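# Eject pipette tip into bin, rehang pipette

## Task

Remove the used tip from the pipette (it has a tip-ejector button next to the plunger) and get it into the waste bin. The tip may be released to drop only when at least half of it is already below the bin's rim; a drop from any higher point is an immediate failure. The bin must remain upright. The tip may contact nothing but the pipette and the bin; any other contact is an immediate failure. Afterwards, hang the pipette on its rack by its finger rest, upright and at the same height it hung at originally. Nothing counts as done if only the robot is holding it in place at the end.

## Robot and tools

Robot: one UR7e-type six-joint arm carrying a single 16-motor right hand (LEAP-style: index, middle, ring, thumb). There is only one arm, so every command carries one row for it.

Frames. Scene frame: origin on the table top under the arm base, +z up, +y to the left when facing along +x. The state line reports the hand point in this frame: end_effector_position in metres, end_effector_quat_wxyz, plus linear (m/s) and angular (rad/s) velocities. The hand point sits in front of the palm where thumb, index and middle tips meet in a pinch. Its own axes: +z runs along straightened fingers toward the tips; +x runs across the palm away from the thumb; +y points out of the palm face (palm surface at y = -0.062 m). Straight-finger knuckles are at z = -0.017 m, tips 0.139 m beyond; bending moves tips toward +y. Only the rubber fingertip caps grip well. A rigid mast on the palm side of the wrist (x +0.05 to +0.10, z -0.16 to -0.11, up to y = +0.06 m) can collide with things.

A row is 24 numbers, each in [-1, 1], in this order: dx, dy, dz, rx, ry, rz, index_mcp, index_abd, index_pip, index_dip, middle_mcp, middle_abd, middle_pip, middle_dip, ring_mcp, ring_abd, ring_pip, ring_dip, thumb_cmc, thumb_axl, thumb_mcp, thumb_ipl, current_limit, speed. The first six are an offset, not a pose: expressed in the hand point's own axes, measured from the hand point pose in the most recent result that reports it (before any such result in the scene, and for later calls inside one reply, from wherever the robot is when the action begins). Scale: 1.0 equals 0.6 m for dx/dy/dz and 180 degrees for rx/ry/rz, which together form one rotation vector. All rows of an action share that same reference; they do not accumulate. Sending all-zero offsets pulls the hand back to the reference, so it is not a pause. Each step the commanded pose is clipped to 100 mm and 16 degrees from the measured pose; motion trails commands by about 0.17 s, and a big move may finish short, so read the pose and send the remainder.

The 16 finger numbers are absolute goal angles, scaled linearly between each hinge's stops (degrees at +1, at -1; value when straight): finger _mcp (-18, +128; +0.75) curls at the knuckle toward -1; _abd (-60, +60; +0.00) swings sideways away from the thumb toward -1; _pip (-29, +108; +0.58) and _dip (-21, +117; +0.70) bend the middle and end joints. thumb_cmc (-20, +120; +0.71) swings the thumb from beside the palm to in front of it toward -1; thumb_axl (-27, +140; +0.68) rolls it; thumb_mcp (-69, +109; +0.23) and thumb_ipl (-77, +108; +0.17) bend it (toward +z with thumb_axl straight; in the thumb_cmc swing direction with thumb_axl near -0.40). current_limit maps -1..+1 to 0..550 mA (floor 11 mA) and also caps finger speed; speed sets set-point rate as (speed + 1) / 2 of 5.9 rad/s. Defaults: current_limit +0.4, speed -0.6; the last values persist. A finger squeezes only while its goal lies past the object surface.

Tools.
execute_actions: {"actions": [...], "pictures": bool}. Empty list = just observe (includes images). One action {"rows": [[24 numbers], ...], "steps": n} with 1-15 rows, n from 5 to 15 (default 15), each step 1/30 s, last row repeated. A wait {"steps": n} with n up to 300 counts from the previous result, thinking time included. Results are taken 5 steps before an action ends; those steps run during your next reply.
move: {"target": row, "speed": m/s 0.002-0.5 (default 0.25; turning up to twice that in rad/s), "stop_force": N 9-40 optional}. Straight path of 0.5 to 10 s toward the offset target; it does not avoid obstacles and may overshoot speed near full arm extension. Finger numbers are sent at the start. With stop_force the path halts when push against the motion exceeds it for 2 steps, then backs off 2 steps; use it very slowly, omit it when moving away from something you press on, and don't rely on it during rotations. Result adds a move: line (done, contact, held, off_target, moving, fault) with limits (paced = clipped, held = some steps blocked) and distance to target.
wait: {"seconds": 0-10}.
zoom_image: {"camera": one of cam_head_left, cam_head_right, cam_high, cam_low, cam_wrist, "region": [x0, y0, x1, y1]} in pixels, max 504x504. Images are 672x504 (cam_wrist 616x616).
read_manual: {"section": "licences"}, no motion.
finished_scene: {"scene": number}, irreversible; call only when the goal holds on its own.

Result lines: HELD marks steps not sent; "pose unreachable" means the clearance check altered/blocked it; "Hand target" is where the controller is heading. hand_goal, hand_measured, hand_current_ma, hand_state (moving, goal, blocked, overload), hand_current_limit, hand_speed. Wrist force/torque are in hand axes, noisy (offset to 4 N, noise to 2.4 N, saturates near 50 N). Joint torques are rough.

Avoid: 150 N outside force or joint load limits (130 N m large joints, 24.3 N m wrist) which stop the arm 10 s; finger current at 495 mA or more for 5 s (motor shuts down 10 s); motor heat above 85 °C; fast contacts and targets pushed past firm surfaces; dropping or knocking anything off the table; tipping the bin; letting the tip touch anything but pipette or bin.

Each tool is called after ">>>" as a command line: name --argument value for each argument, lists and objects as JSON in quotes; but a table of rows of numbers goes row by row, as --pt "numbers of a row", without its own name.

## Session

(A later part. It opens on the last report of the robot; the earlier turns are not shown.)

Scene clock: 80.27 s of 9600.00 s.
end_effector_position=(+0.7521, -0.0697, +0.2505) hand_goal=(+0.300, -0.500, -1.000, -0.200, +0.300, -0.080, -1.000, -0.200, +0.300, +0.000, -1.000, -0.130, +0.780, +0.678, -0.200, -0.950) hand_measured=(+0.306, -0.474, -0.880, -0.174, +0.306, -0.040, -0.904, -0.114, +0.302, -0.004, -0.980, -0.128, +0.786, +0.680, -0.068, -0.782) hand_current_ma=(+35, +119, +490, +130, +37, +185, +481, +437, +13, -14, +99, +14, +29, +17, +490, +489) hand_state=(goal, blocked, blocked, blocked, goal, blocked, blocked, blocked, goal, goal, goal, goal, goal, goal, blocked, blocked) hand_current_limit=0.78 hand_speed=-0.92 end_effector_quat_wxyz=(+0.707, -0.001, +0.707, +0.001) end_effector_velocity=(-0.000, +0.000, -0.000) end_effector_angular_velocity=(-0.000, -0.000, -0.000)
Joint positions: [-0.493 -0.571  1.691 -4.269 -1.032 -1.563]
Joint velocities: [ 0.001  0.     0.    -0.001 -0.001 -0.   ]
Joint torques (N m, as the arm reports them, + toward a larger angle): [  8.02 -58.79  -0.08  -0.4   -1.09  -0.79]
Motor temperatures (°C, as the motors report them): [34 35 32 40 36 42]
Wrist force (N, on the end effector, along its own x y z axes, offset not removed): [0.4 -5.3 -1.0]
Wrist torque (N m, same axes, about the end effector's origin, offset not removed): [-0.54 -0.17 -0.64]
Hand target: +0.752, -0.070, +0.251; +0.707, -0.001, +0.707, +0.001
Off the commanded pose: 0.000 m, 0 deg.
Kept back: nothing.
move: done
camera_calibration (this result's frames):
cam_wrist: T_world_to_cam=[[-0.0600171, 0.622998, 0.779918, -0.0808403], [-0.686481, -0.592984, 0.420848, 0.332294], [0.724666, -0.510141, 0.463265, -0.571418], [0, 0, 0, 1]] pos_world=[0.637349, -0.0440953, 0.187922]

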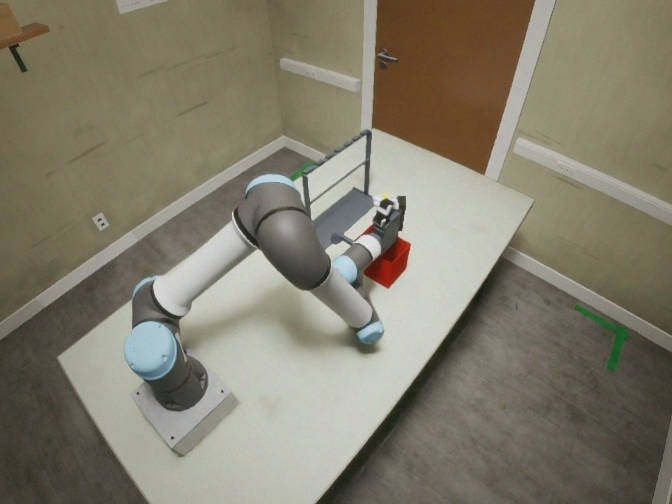

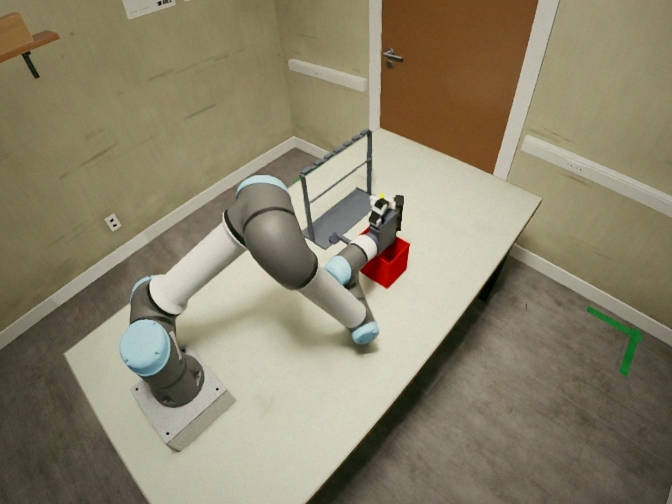

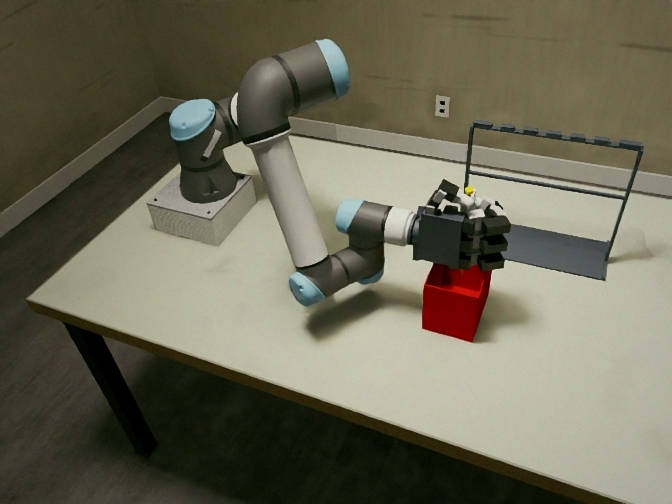

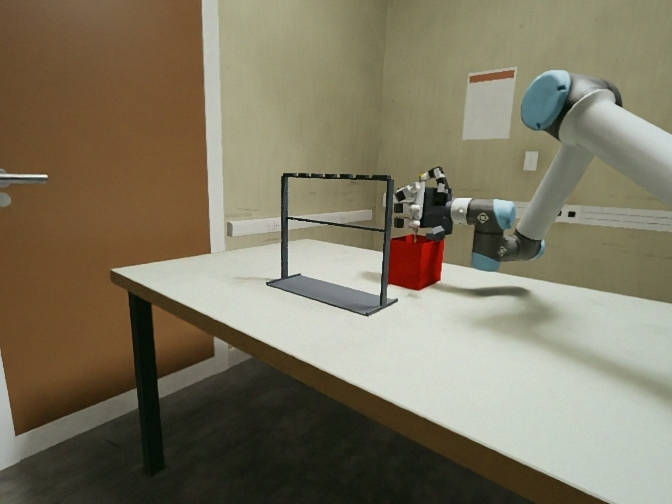

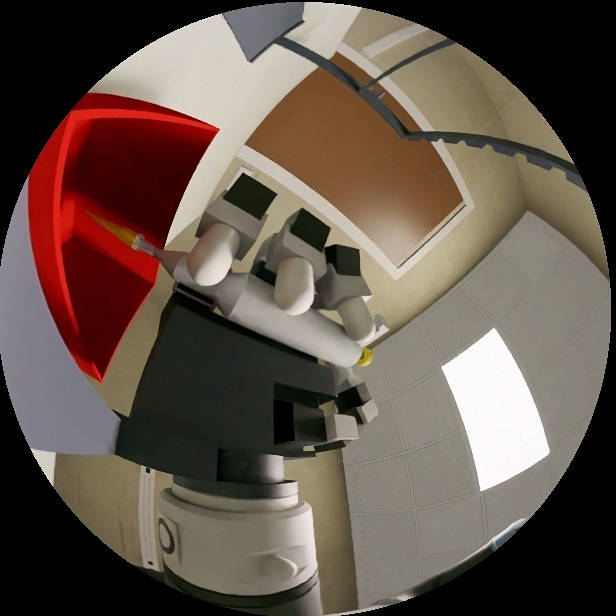

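>>> execute_actions --actions '[{"rows": [[0,0,0,0,0,0, 0.30,-0.7,-1.0,-0.2, 0.30,-0.2,-1.0,-0.2, 0.30,-0.1,-1.0,-0.13, 0.78,0.678,-0.2,-0.95, 0.78,-0.92]], "steps": 15}]'

>>> execute_actions --actions '[{"steps": 25}]' --pictures true

>>> zoom_image --camera "cam_wrist" --region '[60, 160, 400, 400]'

Scene clock: 80.77 s of 9600.00 s.
end_effector_position=(+0.7521, -0.0697, +0.2505) hand_goal=(+0.300, -0.700, -1.000, -0.200, +0.300, -0.200, -1.000, -0.200, +0.300, -0.100, -1.000, -0.130, +0.780, +0.678, -0.200, -0.950) hand_measured=(+0.304, -0.492, -0.882, -0.174, +0.306, -0.098, -0.904, -0.114, +0.302, -0.048, -0.980, -0.126, +0.786, +0.680, -0.068, -0.782) hand_current_ma=(+23, +305, +483, +130, +37, +196, +481, +435, +13, +53, +99, +18, +31, +17, +490, +490) hand_state=(goal, moving, blocked, blocked, goal, moving, blocked, blocked, goal, moving, goal, goal, goal, goal, blocked, blocked) hand_current_limit=0.78 hand_speed=-0.92 end_effector_quat_wxyz=(+0.707, -0.001, +0.707, +0.001) end_effector_velocity=(+0.000, -0.000, +0.000) end_effector_angular_velocity=(-0.001, -0.001, -0.001)
Joint positions: [-0.493 -0.571  1.691 -4.269 -1.032 -1.563]
Joint velocities: [ 0.     0.    -0.001 -0.    -0.001 -0.   ]
Joint torques (N m, as the arm reports them, + toward a larger angle): [  8.24 -59.13   0.06  -0.21  -1.    -0.63]
Motor temperatures (°C, as the motors report them): [34 35 32 40 36 42]
Wrist force (N, on the end effector, along its own x y z axes, offset not removed): [-1.8 -3.5 5.5]
Wrist torque (N m, same axes, about the end effector's origin, offset not removed): [-1.04 0.21 -0.56]
Steps of this call (steps 1 to 5: nothing new was sent; steps 6 to 15: the first 10 steps of this action). Readings (end_effector_position | what the end effector reports):
6: (+0.7521, -0.0697, +0.2505) | hand_goal=(+0.300, -0.700, -1.000, -0.200, +0.300, -0.200, -1.000, -0.200, +0.300, -0.100, -1.000, -0.130, +0.780, +0.678, -0.200, -0.950) hand_measured=(+0.306, -0.474, -0.880, -0.174, +0.306, -0.040, -0.904, -0.114, +0.302, -0.004, -0.980, -0.128, +0.786, +0.680, -0.068, -0.782) hand_current_ma=(+35, +119, +490, +130, +37, +185, +481, +437, +13, -14, +99, +14, +29, +17, +489, +490) hand_state=(goal, moving, blocked, blocked, goal, moving, blocked, blocked, goal, moving, goal, goal, goal, goal, blocked, blocked) hand_current_limit=0.78 hand_speed=-0.92
7: (+0.7521, -0.0697, +0.2505) | hand_goal=(+0.300, -0.700, -1.000, -0.200, +0.300, -0.200, -1.000, -0.200, +0.300, -0.100, -1.000, -0.130, +0.780, +0.678, -0.200, -0.950) hand_measured=(+0.306, -0.474, -0.880, -0.174, +0.306, -0.040, -0.904, -0.114, +0.302, -0.004, -0.980, -0.128, +0.786, +0.680, -0.068, -0.782) hand_current_ma=(+34, +145, +490, +130, +37, +207, +481, +437, +13, +18, +99, +14, +29, +17, +490, +489) hand_state=(goal, moving, blocked, blocked, goal, moving, blocked, blocked, goal, moving, goal, goal, goal, goal, blocked, blocked) hand_current_limit=0.78 hand_speed=-0.92
9: (+0.7521, -0.0697, +0.2505) | hand_goal=(+0.300, -0.700, -1.000, -0.200, +0.300, -0.200, -1.000, -0.200, +0.300, -0.100, -1.000, -0.130, +0.780, +0.678, -0.200, -0.950) hand_measured=(+0.306, -0.478, -0.880, -0.174, +0.306, -0.050, -0.904, -0.114, +0.302, -0.008, -0.980, -0.128, +0.786, +0.680, -0.068, -0.782) hand_current_ma=(+29, +189, +490, +130, +37, +193, +481, +437, +13, +45, +99, +14, +29, +17, +489, +489) hand_state=(goal, moving, blocked, blocked, goal, moving, blocked, blocked, goal, moving, goal, goal, goal, goal, blocked, blocked) hand_current_limit=0.78 hand_speed=-0.92
13: (+0.7521, -0.0697, +0.2505) | hand_goal=(+0.300, -0.700, -1.000, -0.200, +0.300, -0.200, -1.000, -0.200, +0.300, -0.100, -1.000, -0.130, +0.780, +0.678, -0.200, -0.950) hand_measured=(+0.306, -0.486, -0.880, -0.174, +0.306, -0.082, -0.904, -0.114, +0.302, -0.034, -0.980, -0.126, +0.786, +0.680, -0.068, -0.782) hand_current_ma=(+26, +286, +488, +130, +37, +187, +481, +436, +13, +50, +99, +16, +30, +17, +489, +490) hand_state=(goal, moving, blocked, blocked, goal, moving, blocked, blocked, goal, moving, goal, goal, goal, goal, blocked, blocked) hand_current_limit=0.78 hand_speed=-0.92
15: the state above

Scene clock: 81.60 s of 9600.00 s.
end_effector_position=(+0.7521, -0.0697, +0.2505) hand_goal=(+0.300, -0.700, -1.000, -0.200, +0.300, -0.200, -1.000, -0.200, +0.300, -0.100, -1.000, -0.130, +0.780, +0.678, -0.200, -0.950) hand_measured=(+0.304, -0.640, -0.892, -0.172, +0.314, -0.214, -0.904, -0.122, +0.302, -0.100, -0.990, -0.126, +0.822, +0.720, -0.140, -0.892) hand_current_ma=(+24, +260, +490, +138, +75, -69, +481, +398, +10, -2, +49, +17, +220, +260, +308, +264) hand_state=(goal, moving, blocked, blocked, goal, moving, blocked, blocked, goal, goal, goal, goal, blocked, blocked, moving, moving) hand_current_limit=0.78 hand_speed=-0.92 end_effector_quat_wxyz=(+0.707, -0.001, +0.707, +0.001) end_effector_velocity=(-0.000, -0.001, +0.000) end_effector_angular_velocity=(-0.000, -0.000, -0.002)
Joint positions: [-0.493 -0.571  1.691 -4.269 -1.032 -1.563]
Joint velocities: [-0.    -0.     0.001 -0.001 -0.001  0.   ]
Joint torques (N m, as the arm reports them, + toward a larger angle): [  6.82 -59.13  -0.06  -0.35  -0.99  -0.78]
Motor temperatures (°C, as the motors report them): [34 35 32 40 36 42]
Wrist force (N, on the end effector, along its own x y z axes, offset not removed): [1.2 -0.9 3.1]
Wrist torque (N m, same axes, about the end effector's origin, offset not removed): [-0.48 -0.23 -0.14]
Hand target: +0.752, -0.070, +0.251; +0.707, -0.001, +0.707, +0.001
Off the commanded pose: 0.000 m, 0 deg.
Kept back: nothing.
Steps of this call (steps 1 to 5: the last 5 steps of your previous action; steps 6 to 25: nothing new was sent). Readings (end_effector_position | what the end effector reports):
1: (+0.7521, -0.0697, +0.2505) | hand_goal=(+0.300, -0.700, -1.000, -0.200, +0.300, -0.200, -1.000, -0.200, +0.300, -0.100, -1.000, -0.130, +0.780, +0.678, -0.200, -0.950) hand_measured=(+0.304, -0.498, -0.882, -0.174, +0.308, -0.104, -0.904, -0.114, +0.302, -0.056, -0.980, -0.126, +0.786, +0.682, -0.068, -0.782) hand_current_ma=(+18, +306, +484, +130, +41, +198, +481, +430, +13, +48, +99, +17, +45, +37, +489, +490) hand_state=(goal, moving, blocked, blocked, goal, moving, blocked, blocked, goal, moving, goal, goal, moving, moving, blocked, blocked) hand_current_limit=0.78 hand_speed=-0.92
2: (+0.7521, -0.0697, +0.2505) | hand_goal=(+0.300, -0.700, -1.000, -0.200, +0.300, -0.200, -1.000, -0.200, +0.300, -0.100, -1.000, -0.130, +0.780, +0.678, -0.200, -0.950) hand_measured=(+0.304, -0.504, -0.882, -0.174, +0.308, -0.112, -0.904, -0.114, +0.302, -0.064, -0.980, -0.126, +0.788, +0.684, -0.068, -0.782) hand_current_ma=(+16, +299, +487, +130, +44, +195, +481, +428, +13, +42, +99, +17, +59, +57, +490, +489) hand_state=(goal, moving, blocked, blocked, goal, moving, blocked, blocked, goal, moving, goal, goal, moving, moving, blocked, blocked) hand_current_limit=0.78 hand_speed=-0.92
4: (+0.7521, -0.0697, +0.2505) | hand_goal=(+0.300, -0.700, -1.000, -0.200, +0.300, -0.200, -1.000, -0.200, +0.300, -0.100, -1.000, -0.130, +0.780, +0.678, -0.200, -0.950) hand_measured=(+0.302, -0.524, -0.884, -0.174, +0.308, -0.128, -0.904, -0.116, +0.302, -0.080, -0.980, -0.126, +0.794, +0.690, -0.068, -0.782) hand_current_ma=(+10, +267, +482, +130, +52, +170, +481, +420, +13, +32, +94, +17, +91, +105, +489, +489) hand_state=(goal, moving, moving, blocked, moving, moving, blocked, moving, goal, moving, goal, goal, moving, moving, blocked, blocked) hand_current_limit=0.78 hand_speed=-0.92
8: (+0.7521, -0.0697, +0.2505) | hand_goal=(+0.300, -0.700, -1.000, -0.200, +0.300, -0.200, -1.000, -0.200, +0.300, -0.100, -1.000, -0.130, +0.780, +0.678, -0.200, -0.950) hand_measured=(+0.302, -0.558, -0.888, -0.174, +0.310, -0.164, -0.904, -0.118, +0.302, -0.100, -0.982, -0.126, +0.802, +0.700, -0.068, -0.788) hand_current_ma=(+6, +266, +480, +130, +59, +136, +481, +409, +13, -3, +90, +17, +125, +150, +489, +466) hand_state=(goal, moving, moving, blocked, goal, moving, blocked, blocked, goal, moving, goal, goal, moving, moving, blocked, moving) hand_current_limit=0.78 hand_speed=-0.92
25: the state above
camera_calibration (this result's frames):
cam_wrist: T_world_to_cam=[[-0.0600166, 0.622997, 0.779918, -0.0808408], [-0.686481, -0.592984, 0.420848, 0.332294], [0.724667, -0.510141, 0.463265, -0.571418], [0, 0, 0, 1]] pos_world=[0.63735, -0.0440953, 0.187922]

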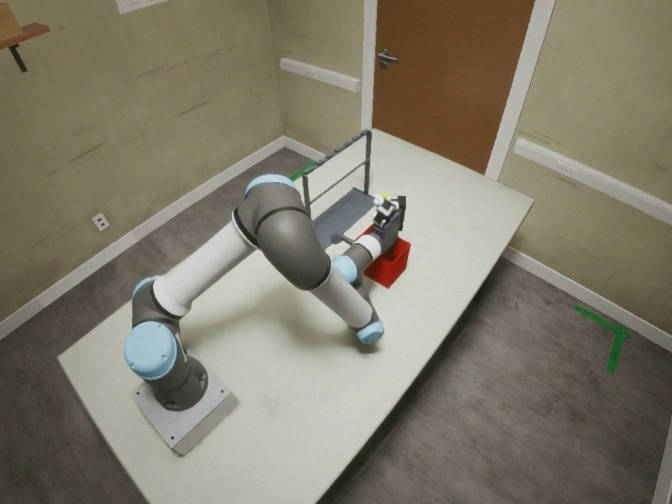

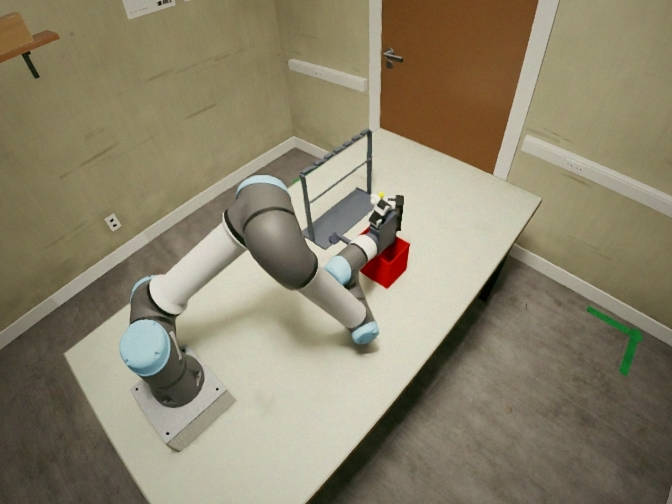

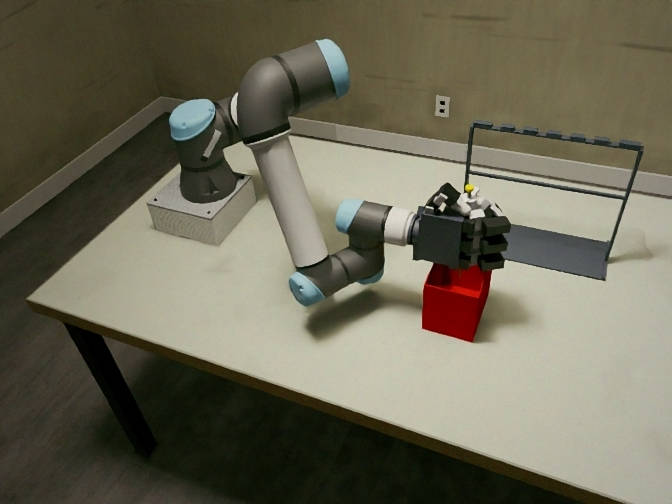

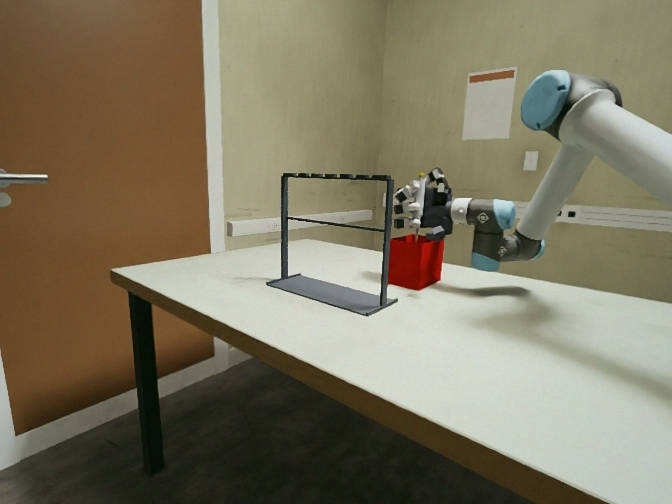

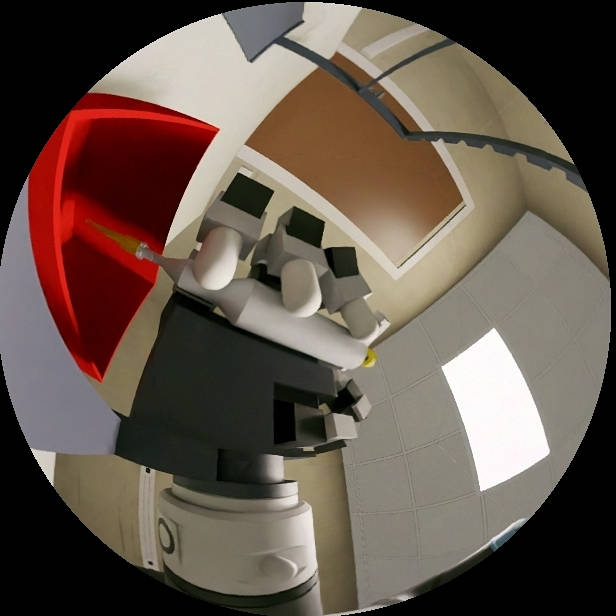

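Region (60, 160, 400, 400) of cam_wrist's 616x616 image, scaled by 1.482, with more detail than that image has; it fills the top 356 rows of this view, and the rest is white.

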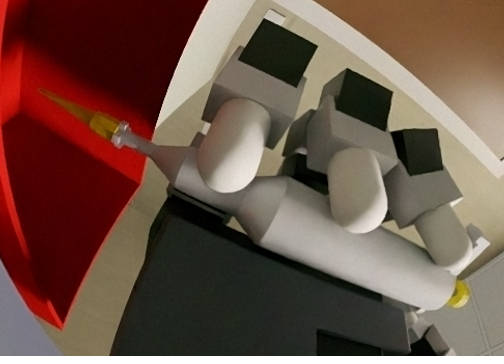

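>>> move --target '[0,0,0,0,0,0, 0.30,-0.64,-1.0,-0.2, 0.30,-0.2,-1.0,-0.2, 0.30,-0.1,-1.0,-0.13, 0.85,0.72,0.1,-0.78, 0.78,-0.85]'

>>> zoom_image --camera "cam_wrist" --region '[60, 180, 220, 320]'

>>> zoom_image --camera "cam_high" --region '[420, 160, 520, 240]'

>>> zoom_image --camera "cam_low" --region '[370, 150, 470, 250]'

Scene clock: 83.23 s of 9600.00 s.
end_effector_position=(+0.7521, -0.0697, +0.2505) hand_goal=(+0.300, -0.640, -1.000, -0.200, +0.300, -0.200, -1.000, -0.200, +0.300, -0.100, -1.000, -0.130, +0.850, +0.720, +0.100, -0.780) hand_measured=(+0.304, -0.632, -0.902, -0.172, +0.312, -0.216, -0.904, -0.124, +0.302, -0.104, -0.988, -0.122, +0.854, +0.724, +0.094, -0.786) hand_current_ma=(+25, +35, +489, +138, +62, -75, +481, +390, +10, -15, +60, +36, +19, +19, -47, -35) hand_state=(goal, goal, blocked, blocked, goal, goal, blocked, blocked, goal, goal, goal, goal, goal, goal, goal, goal) hand_current_limit=0.78 hand_speed=-0.85 end_effector_quat_wxyz=(+0.707, -0.001, +0.707, +0.001) end_effector_velocity=(-0.000, +0.000, +0.000) end_effector_angular_velocity=(-0.001, -0.001, +0.001)
Joint positions: [-0.493 -0.571  1.691 -4.269 -1.032 -1.563]
Joint velocities: [-0.    -0.     0.    -0.001  0.001 -0.   ]
Joint torques (N m, as the arm reports them, + toward a larger angle): [  8.55 -59.6   -0.2   -0.28  -1.14  -0.6 ]
Motor temperatures (°C, as the motors report them): [34 35 32 40 36 42]
Wrist force (N, on the end effector, along its own x y z axes, offset not removed): [0.0 -3.8 5.7]
Wrist torque (N m, same axes, about the end effector's origin, offset not removed): [-0.91 -0.03 -0.29]
Hand target: +0.752, -0.070, +0.251; +0.707, -0.001, +0.707, +0.001
Off the commanded pose: 0.000 m, 0 deg.
Kept back: nothing.
move: done
camera_calibration (this result's frames):
cam_wrist: T_world_to_cam=[[-0.0600164, 0.622997, 0.779918, -0.0808409], [-0.686481, -0.592984, 0.420849, 0.332294], [0.724667, -0.510141, 0.463265, -0.571418], [0, 0, 0, 1]] pos_world=[0.63735, -0.0440954, 0.187922]

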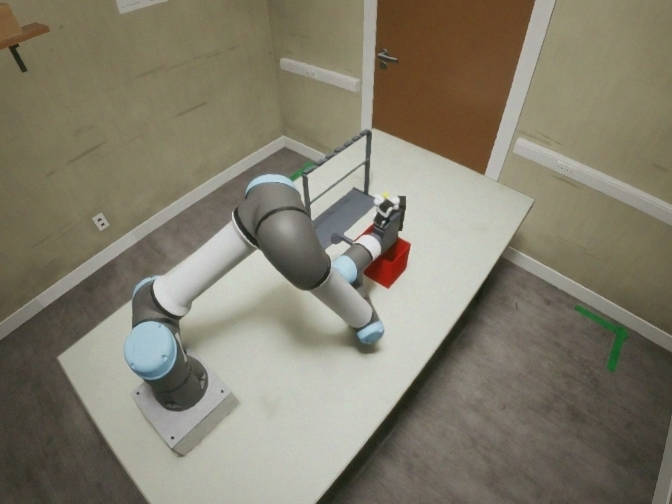

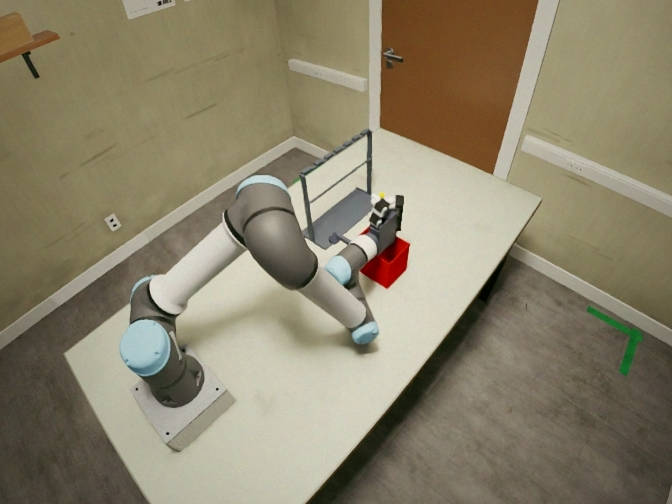

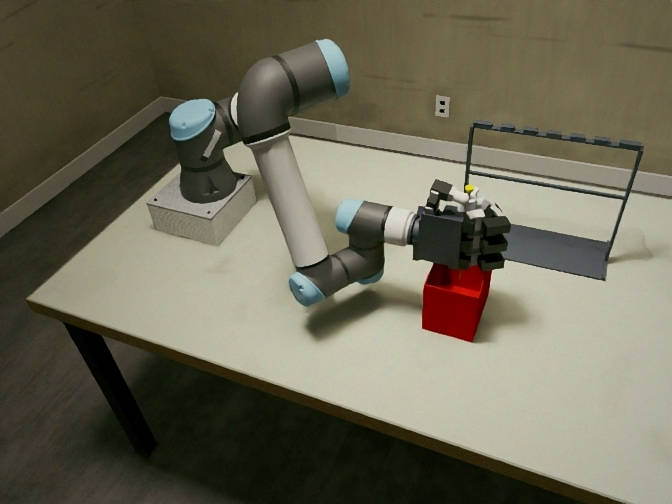

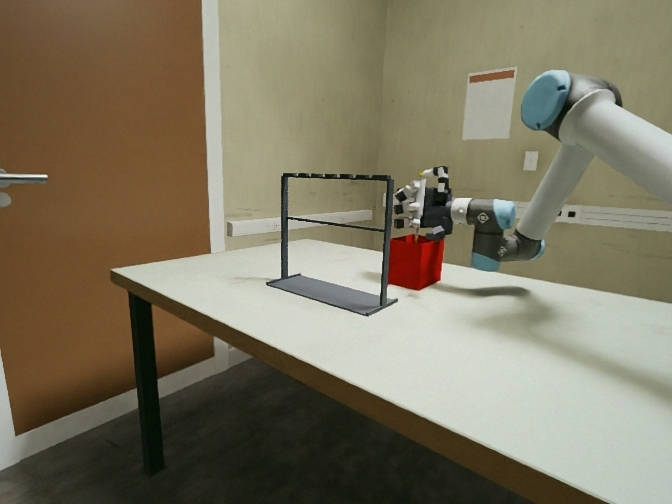

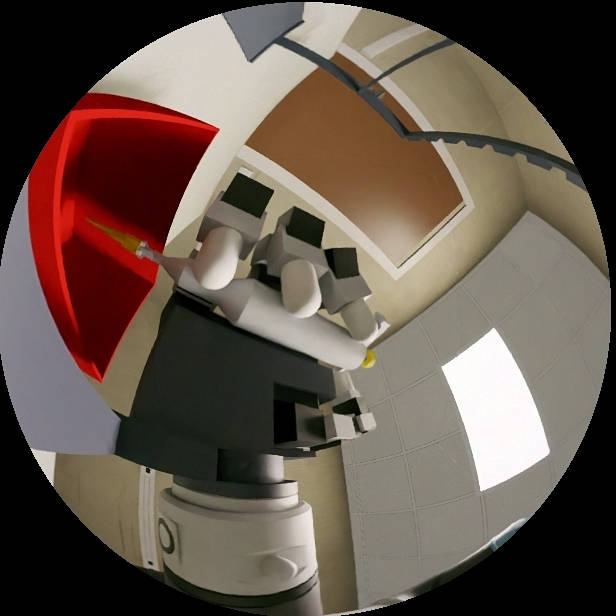

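Region (60, 180, 220, 320) of cam_wrist's 616x616 image, scaled by 3.150, with more detail than that image has; it fills the top 441 rows of this view, and the rest is white.

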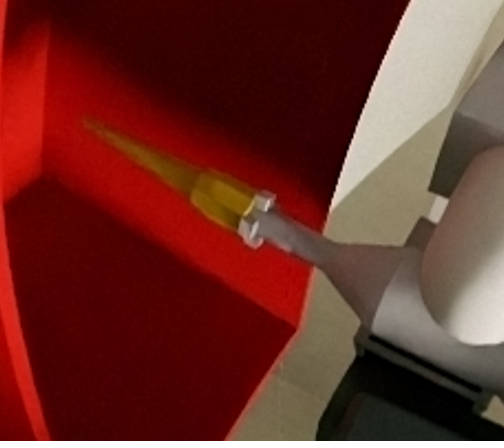

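Region (420, 160, 520, 240) of cam_high's 672x504 image, scaled by 5.040, with more detail than that image has; it fills the top 403 rows of this view, and the rest is white.

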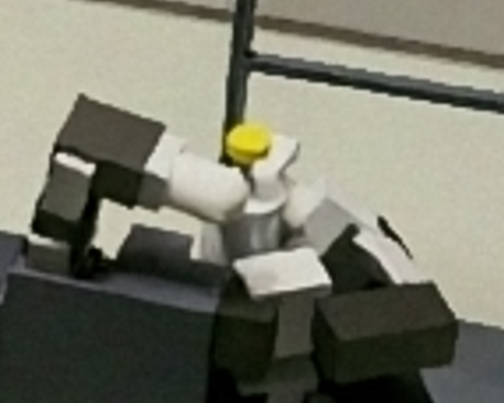

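Region (370, 150, 470, 250) of cam_low's 672x504 image, scaled by 5.040, with more detail than that image has.

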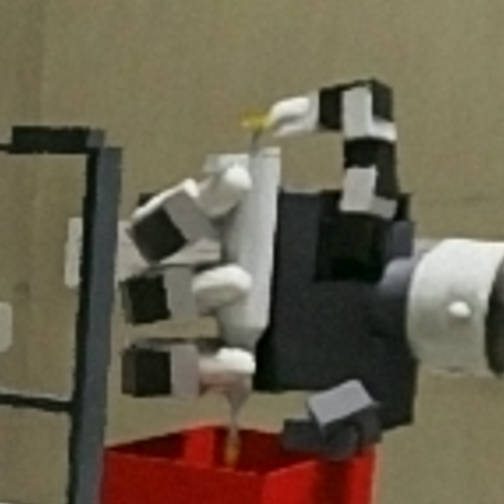

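>>> move --target '[0,0,0,0,0,0, 0.30,-0.64,-1.0,-0.2, 0.30,-0.2,-1.0,-0.2, 0.30,-0.1,-1.0,-0.13, 0.714,0.678,0.3,-0.6, 0.78,-0.7]'

>>> zoom_image --camera "cam_high" --region '[430, 160, 510, 230]'

>>> zoom_image --camera "cam_head_right" --region '[350, 170, 430, 240]'

>>> zoom_image --camera "cam_head_left" --region '[350, 170, 430, 240]'

Scene clock: 84.20 s of 9600.00 s.
end_effector_position=(+0.7521, -0.0697, +0.2505) hand_goal=(+0.300, -0.640, -1.000, -0.200, +0.300, -0.200, -1.000, -0.200, +0.300, -0.100, -1.000, -0.130, +0.714, +0.678, +0.300, -0.600) hand_measured=(+0.304, -0.632, -0.902, -0.172, +0.312, -0.216, -0.904, -0.124, +0.302, -0.104, -0.988, -0.122, +0.718, +0.680, +0.296, -0.606) hand_current_ma=(+25, +35, +490, +138, +62, -75, +481, +390, +10, -15, +60, +36, +19, +16, -28, -35) hand_state=(goal, goal, blocked, blocked, goal, goal, blocked, blocked, goal, goal, goal, goal, goal, goal, goal, goal) hand_current_limit=0.78 hand_speed=-0.70 end_effector_quat_wxyz=(+0.707, -0.001, +0.707, +0.001) end_effector_velocity=(+0.000, +0.000, +0.001) end_effector_angular_velocity=(-0.001, -0.002, +0.000)
Joint positions: [-0.493 -0.571  1.691 -4.269 -1.032 -1.563]
Joint velocities: [ 0.    -0.    -0.001 -0.001 -0.    -0.   ]
Joint torques (N m, as the arm reports them, + toward a larger angle): [  7.85 -59.16  -0.39  -0.31  -1.17  -0.73]
Motor temperatures (°C, as the motors report them): [34 35 32 40 36 42]
Wrist force (N, on the end effector, along its own x y z axes, offset not removed): [-0.5 -1.5 1.7]
Wrist torque (N m, same axes, about the end effector's origin, offset not removed): [-0.73 0.17 -0.29]
Hand target: +0.752, -0.070, +0.251; +0.707, -0.001, +0.707, +0.001
Off the commanded pose: 0.000 m, 0 deg.
Kept back: nothing.
move: done
camera_calibration (this result's frames):
cam_wrist: T_world_to_cam=[[-0.0600164, 0.622997, 0.779918, -0.0808408], [-0.686481, -0.592984, 0.420849, 0.332294], [0.724667, -0.510141, 0.463264, -0.571418], [0, 0, 0, 1]] pos_world=[0.63735, -0.0440953, 0.187922]

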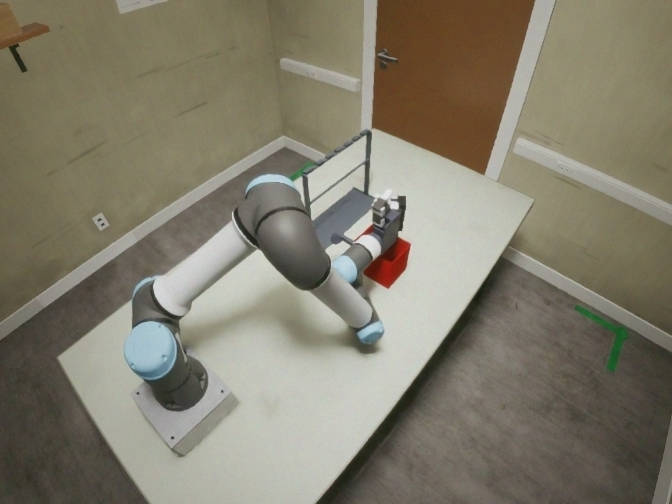

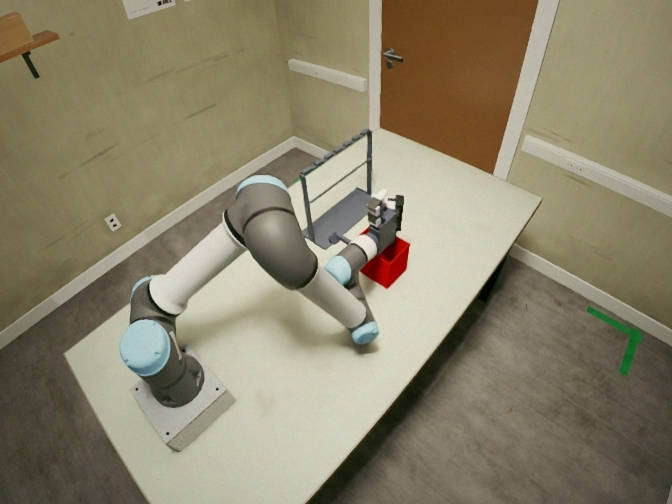

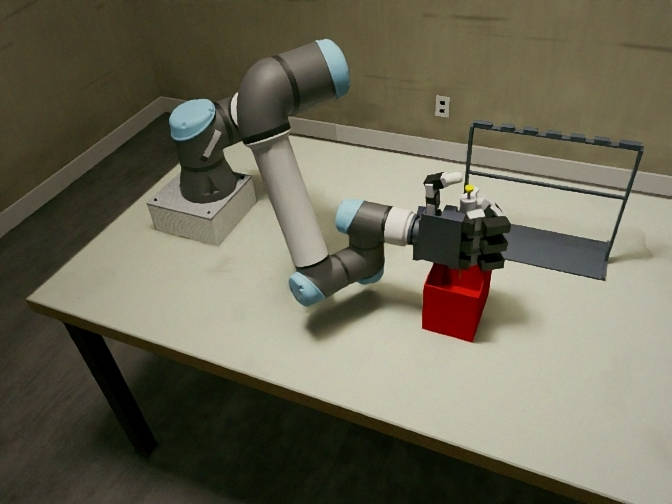

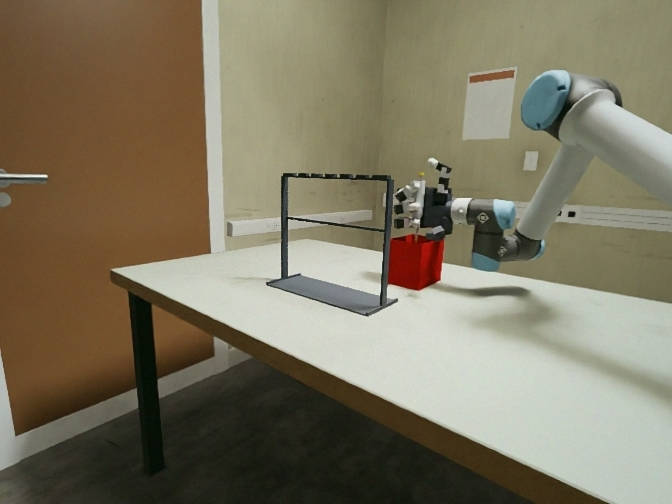

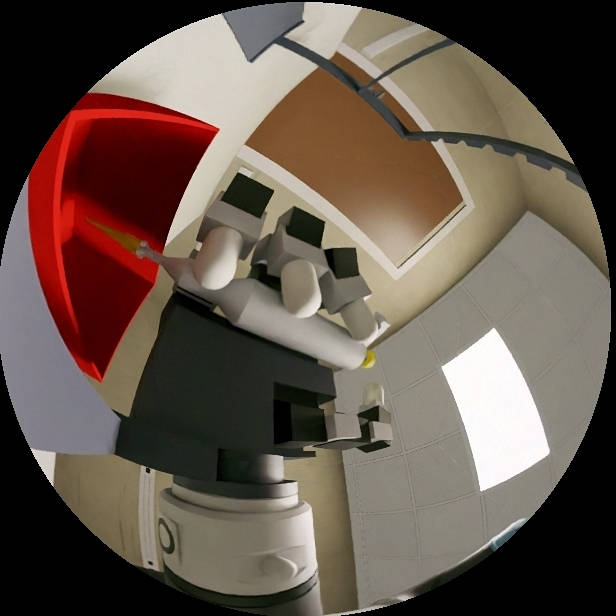

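Region (430, 160, 510, 230) of cam_high's 672x504 image, scaled by 6.300, with more detail than that image has; it fills the top 441 rows of this view, and the rest is white.

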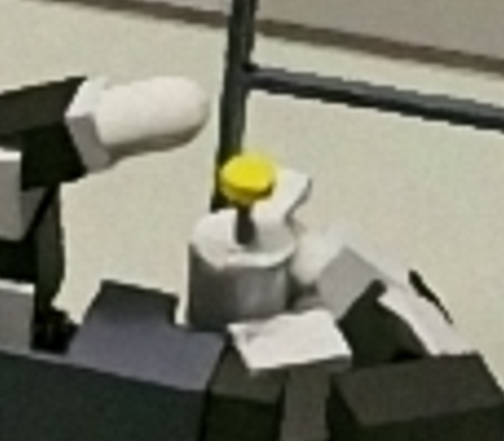

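Region (350, 170, 430, 240) of cam_head_right's 672x504 image, scaled by 6.300, with more detail than that image has; it fills the top 441 rows of this view, and the rest is white.

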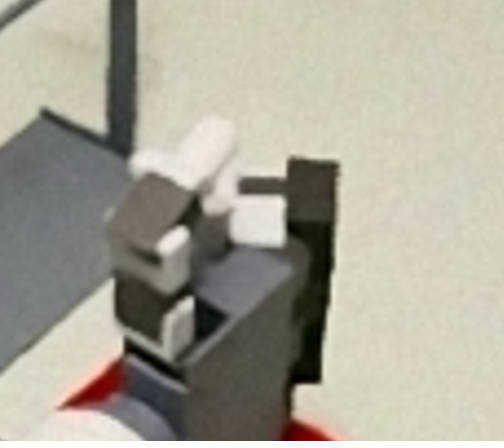

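Region (350, 170, 430, 240) of cam_head_left's 672x504 image, scaled by 6.300, with more detail than that image has; it fills the top 441 rows of this view, and the rest is white.

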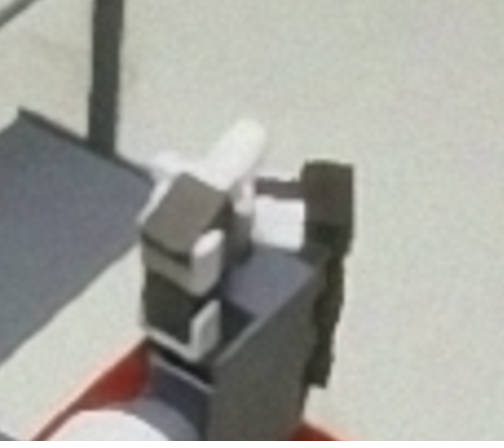

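>>> move --target '[0,0,0,0,0,0, 0.30,-0.64,-1.0,-0.2, 0.30,-0.2,-1.0,-0.2, 0.30,-0.1,-1.0,-0.13, 1.0,0.678,0.7,0.168, 0.78,-0.5]'

>>> zoom_image --camera "cam_head_right" --region '[360, 180, 410, 225]'

>>> zoom_image --camera "cam_head_left" --region '[360, 180, 410, 225]'

>>> zoom_image --camera "cam_high" --region '[450, 175, 495, 220]'

>>> zoom_image --camera "cam_low" --region '[400, 165, 445, 205]'

Scene clock: 86.90 s of 9600.00 s.
end_effector_position=(+0.7521, -0.0697, +0.2505) hand_goal=(+0.300, -0.640, -1.000, -0.200, +0.300, -0.200, -1.000, -0.200, +0.300, -0.100, -1.000, -0.130, +1.000, +0.678, +0.700, +0.168) hand_measured=(+0.304, -0.632, -0.902, -0.172, +0.312, -0.216, -0.904, -0.124, +0.302, -0.104, -0.988, -0.122, +1.000, +0.678, +0.702, +0.166) hand_current_ma=(+25, +35, +490, +138, +62, -75, +481, +390, +10, -15, +60, +36, +0, +6, +11, -7) hand_state=(goal, goal, blocked, blocked, goal, goal, blocked, blocked, goal, goal, goal, goal, goal, goal, goal, goal) hand_current_limit=0.78 hand_speed=-0.50 end_effector_quat_wxyz=(+0.707, -0.001, +0.707, +0.001) end_effector_velocity=(-0.000, +0.000, +0.000) end_effector_angular_velocity=(-0.001, -0.001, +0.001)
Joint positions: [-0.493 -0.571  1.691 -4.269 -1.032 -1.563]
Joint velocities: [-0.    -0.    -0.    -0.001  0.001 -0.   ]
Joint torques (N m, as the arm reports them, + toward a larger angle): [  8.39 -59.6    0.26  -0.37  -0.94  -0.74]
Motor temperatures (°C, as the motors report them): [34 35 32 40 36 42]
Wrist force (N, on the end effector, along its own x y z axes, offset not removed): [4.1 -1.8 3.0]
Wrist torque (N m, same axes, about the end effector's origin, offset not removed): [-0.41 -0.65 0.02]
Hand target: +0.752, -0.070, +0.251; +0.707, -0.001, +0.707, +0.001
Off the commanded pose: 0.000 m, 0 deg.
Kept back: nothing.
move: done
camera_calibration (this result's frames):
cam_wrist: T_world_to_cam=[[-0.0600165, 0.622997, 0.779918, -0.0808408], [-0.686481, -0.592984, 0.420848, 0.332294], [0.724667, -0.510141, 0.463265, -0.571418], [0, 0, 0, 1]] pos_world=[0.63735, -0.0440954, 0.187922]

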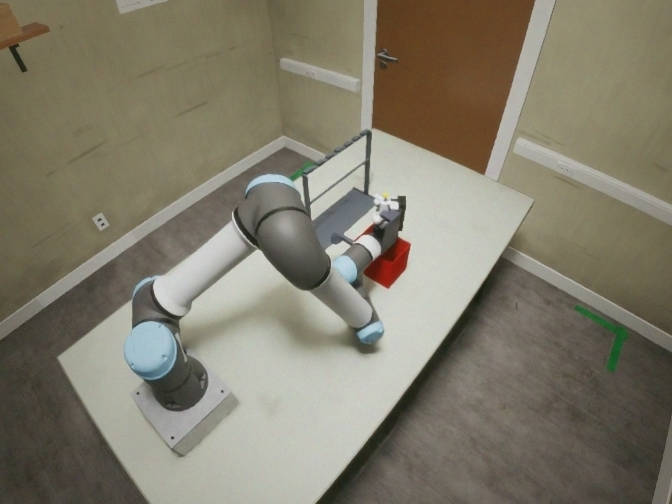

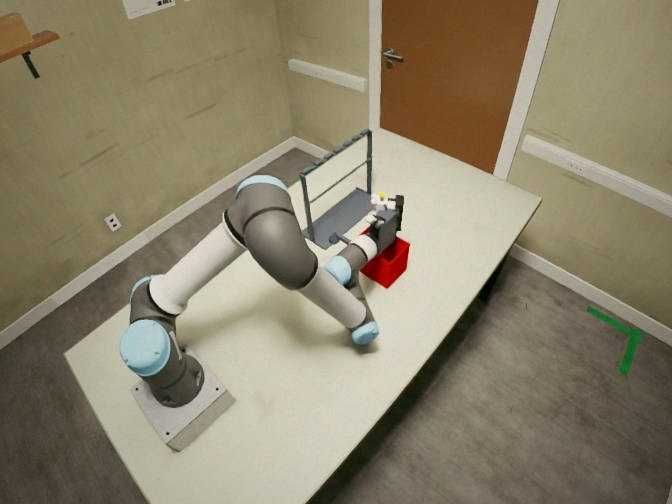

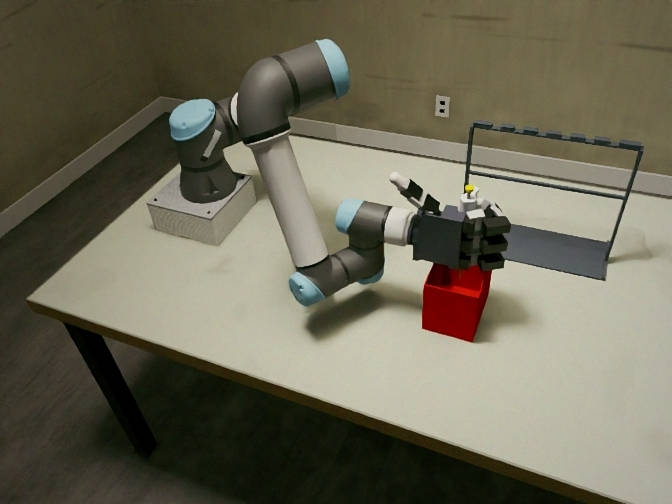

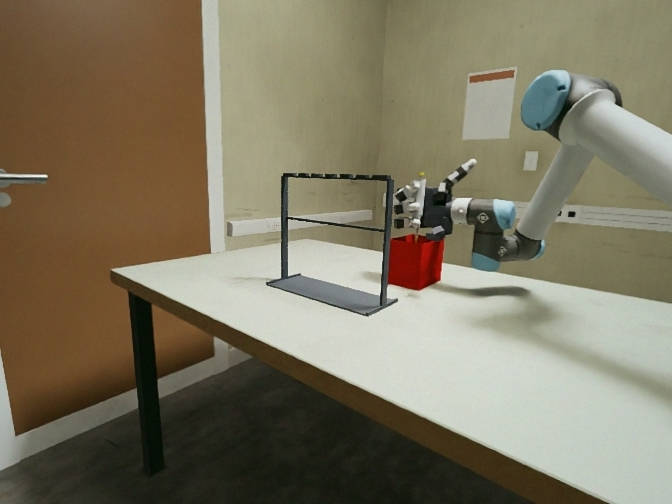

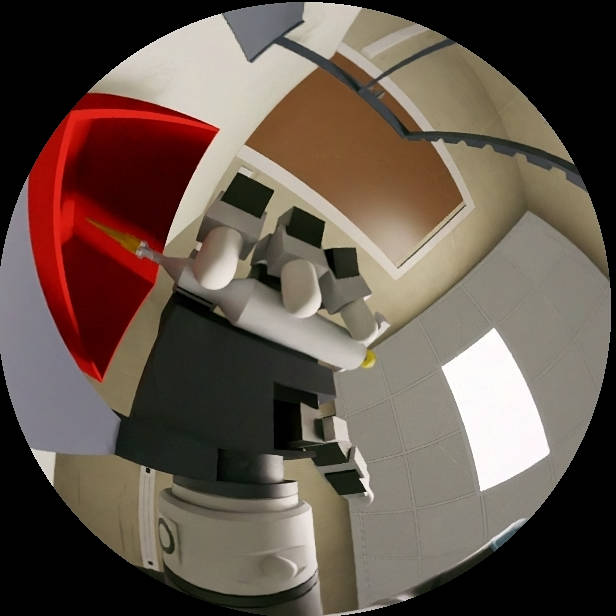

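Region (360, 180, 410, 225) of cam_head_right's 672x504 image, scaled by 10.080, with more detail than that image has; it fills the top 454 rows of this view, and the rest is white.

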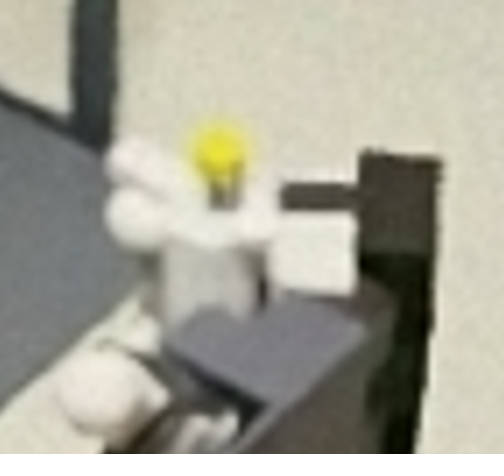

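Region (360, 180, 410, 225) of cam_head_left's 672x504 image, scaled by 10.080, with more detail than that image has; it fills the top 454 rows of this view, and the rest is white.

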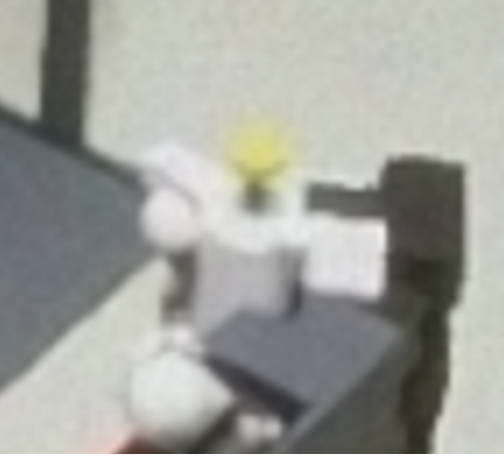

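Region (450, 175, 495, 220) of cam_high's 672x504 image, scaled by 11.200, with more detail than that image has.

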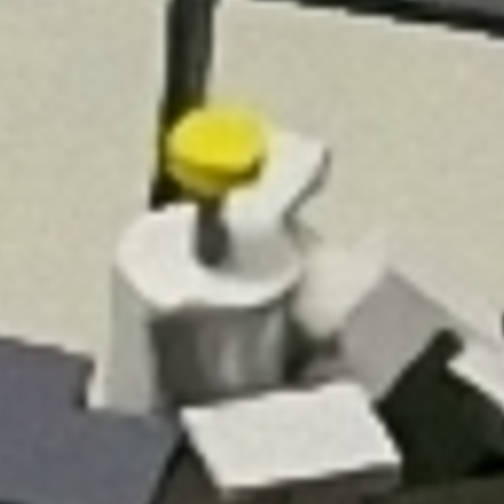

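Region (400, 165, 445, 205) of cam_low's 672x504 image, scaled by 11.200, with more detail than that image has.

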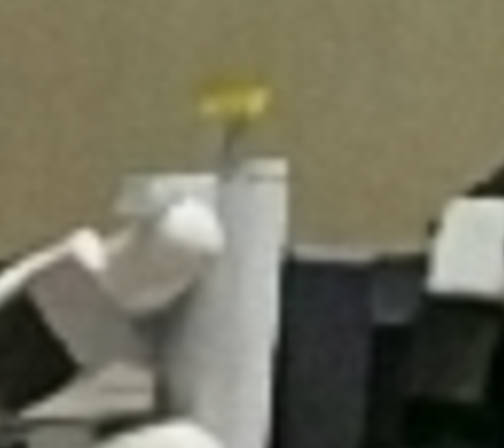

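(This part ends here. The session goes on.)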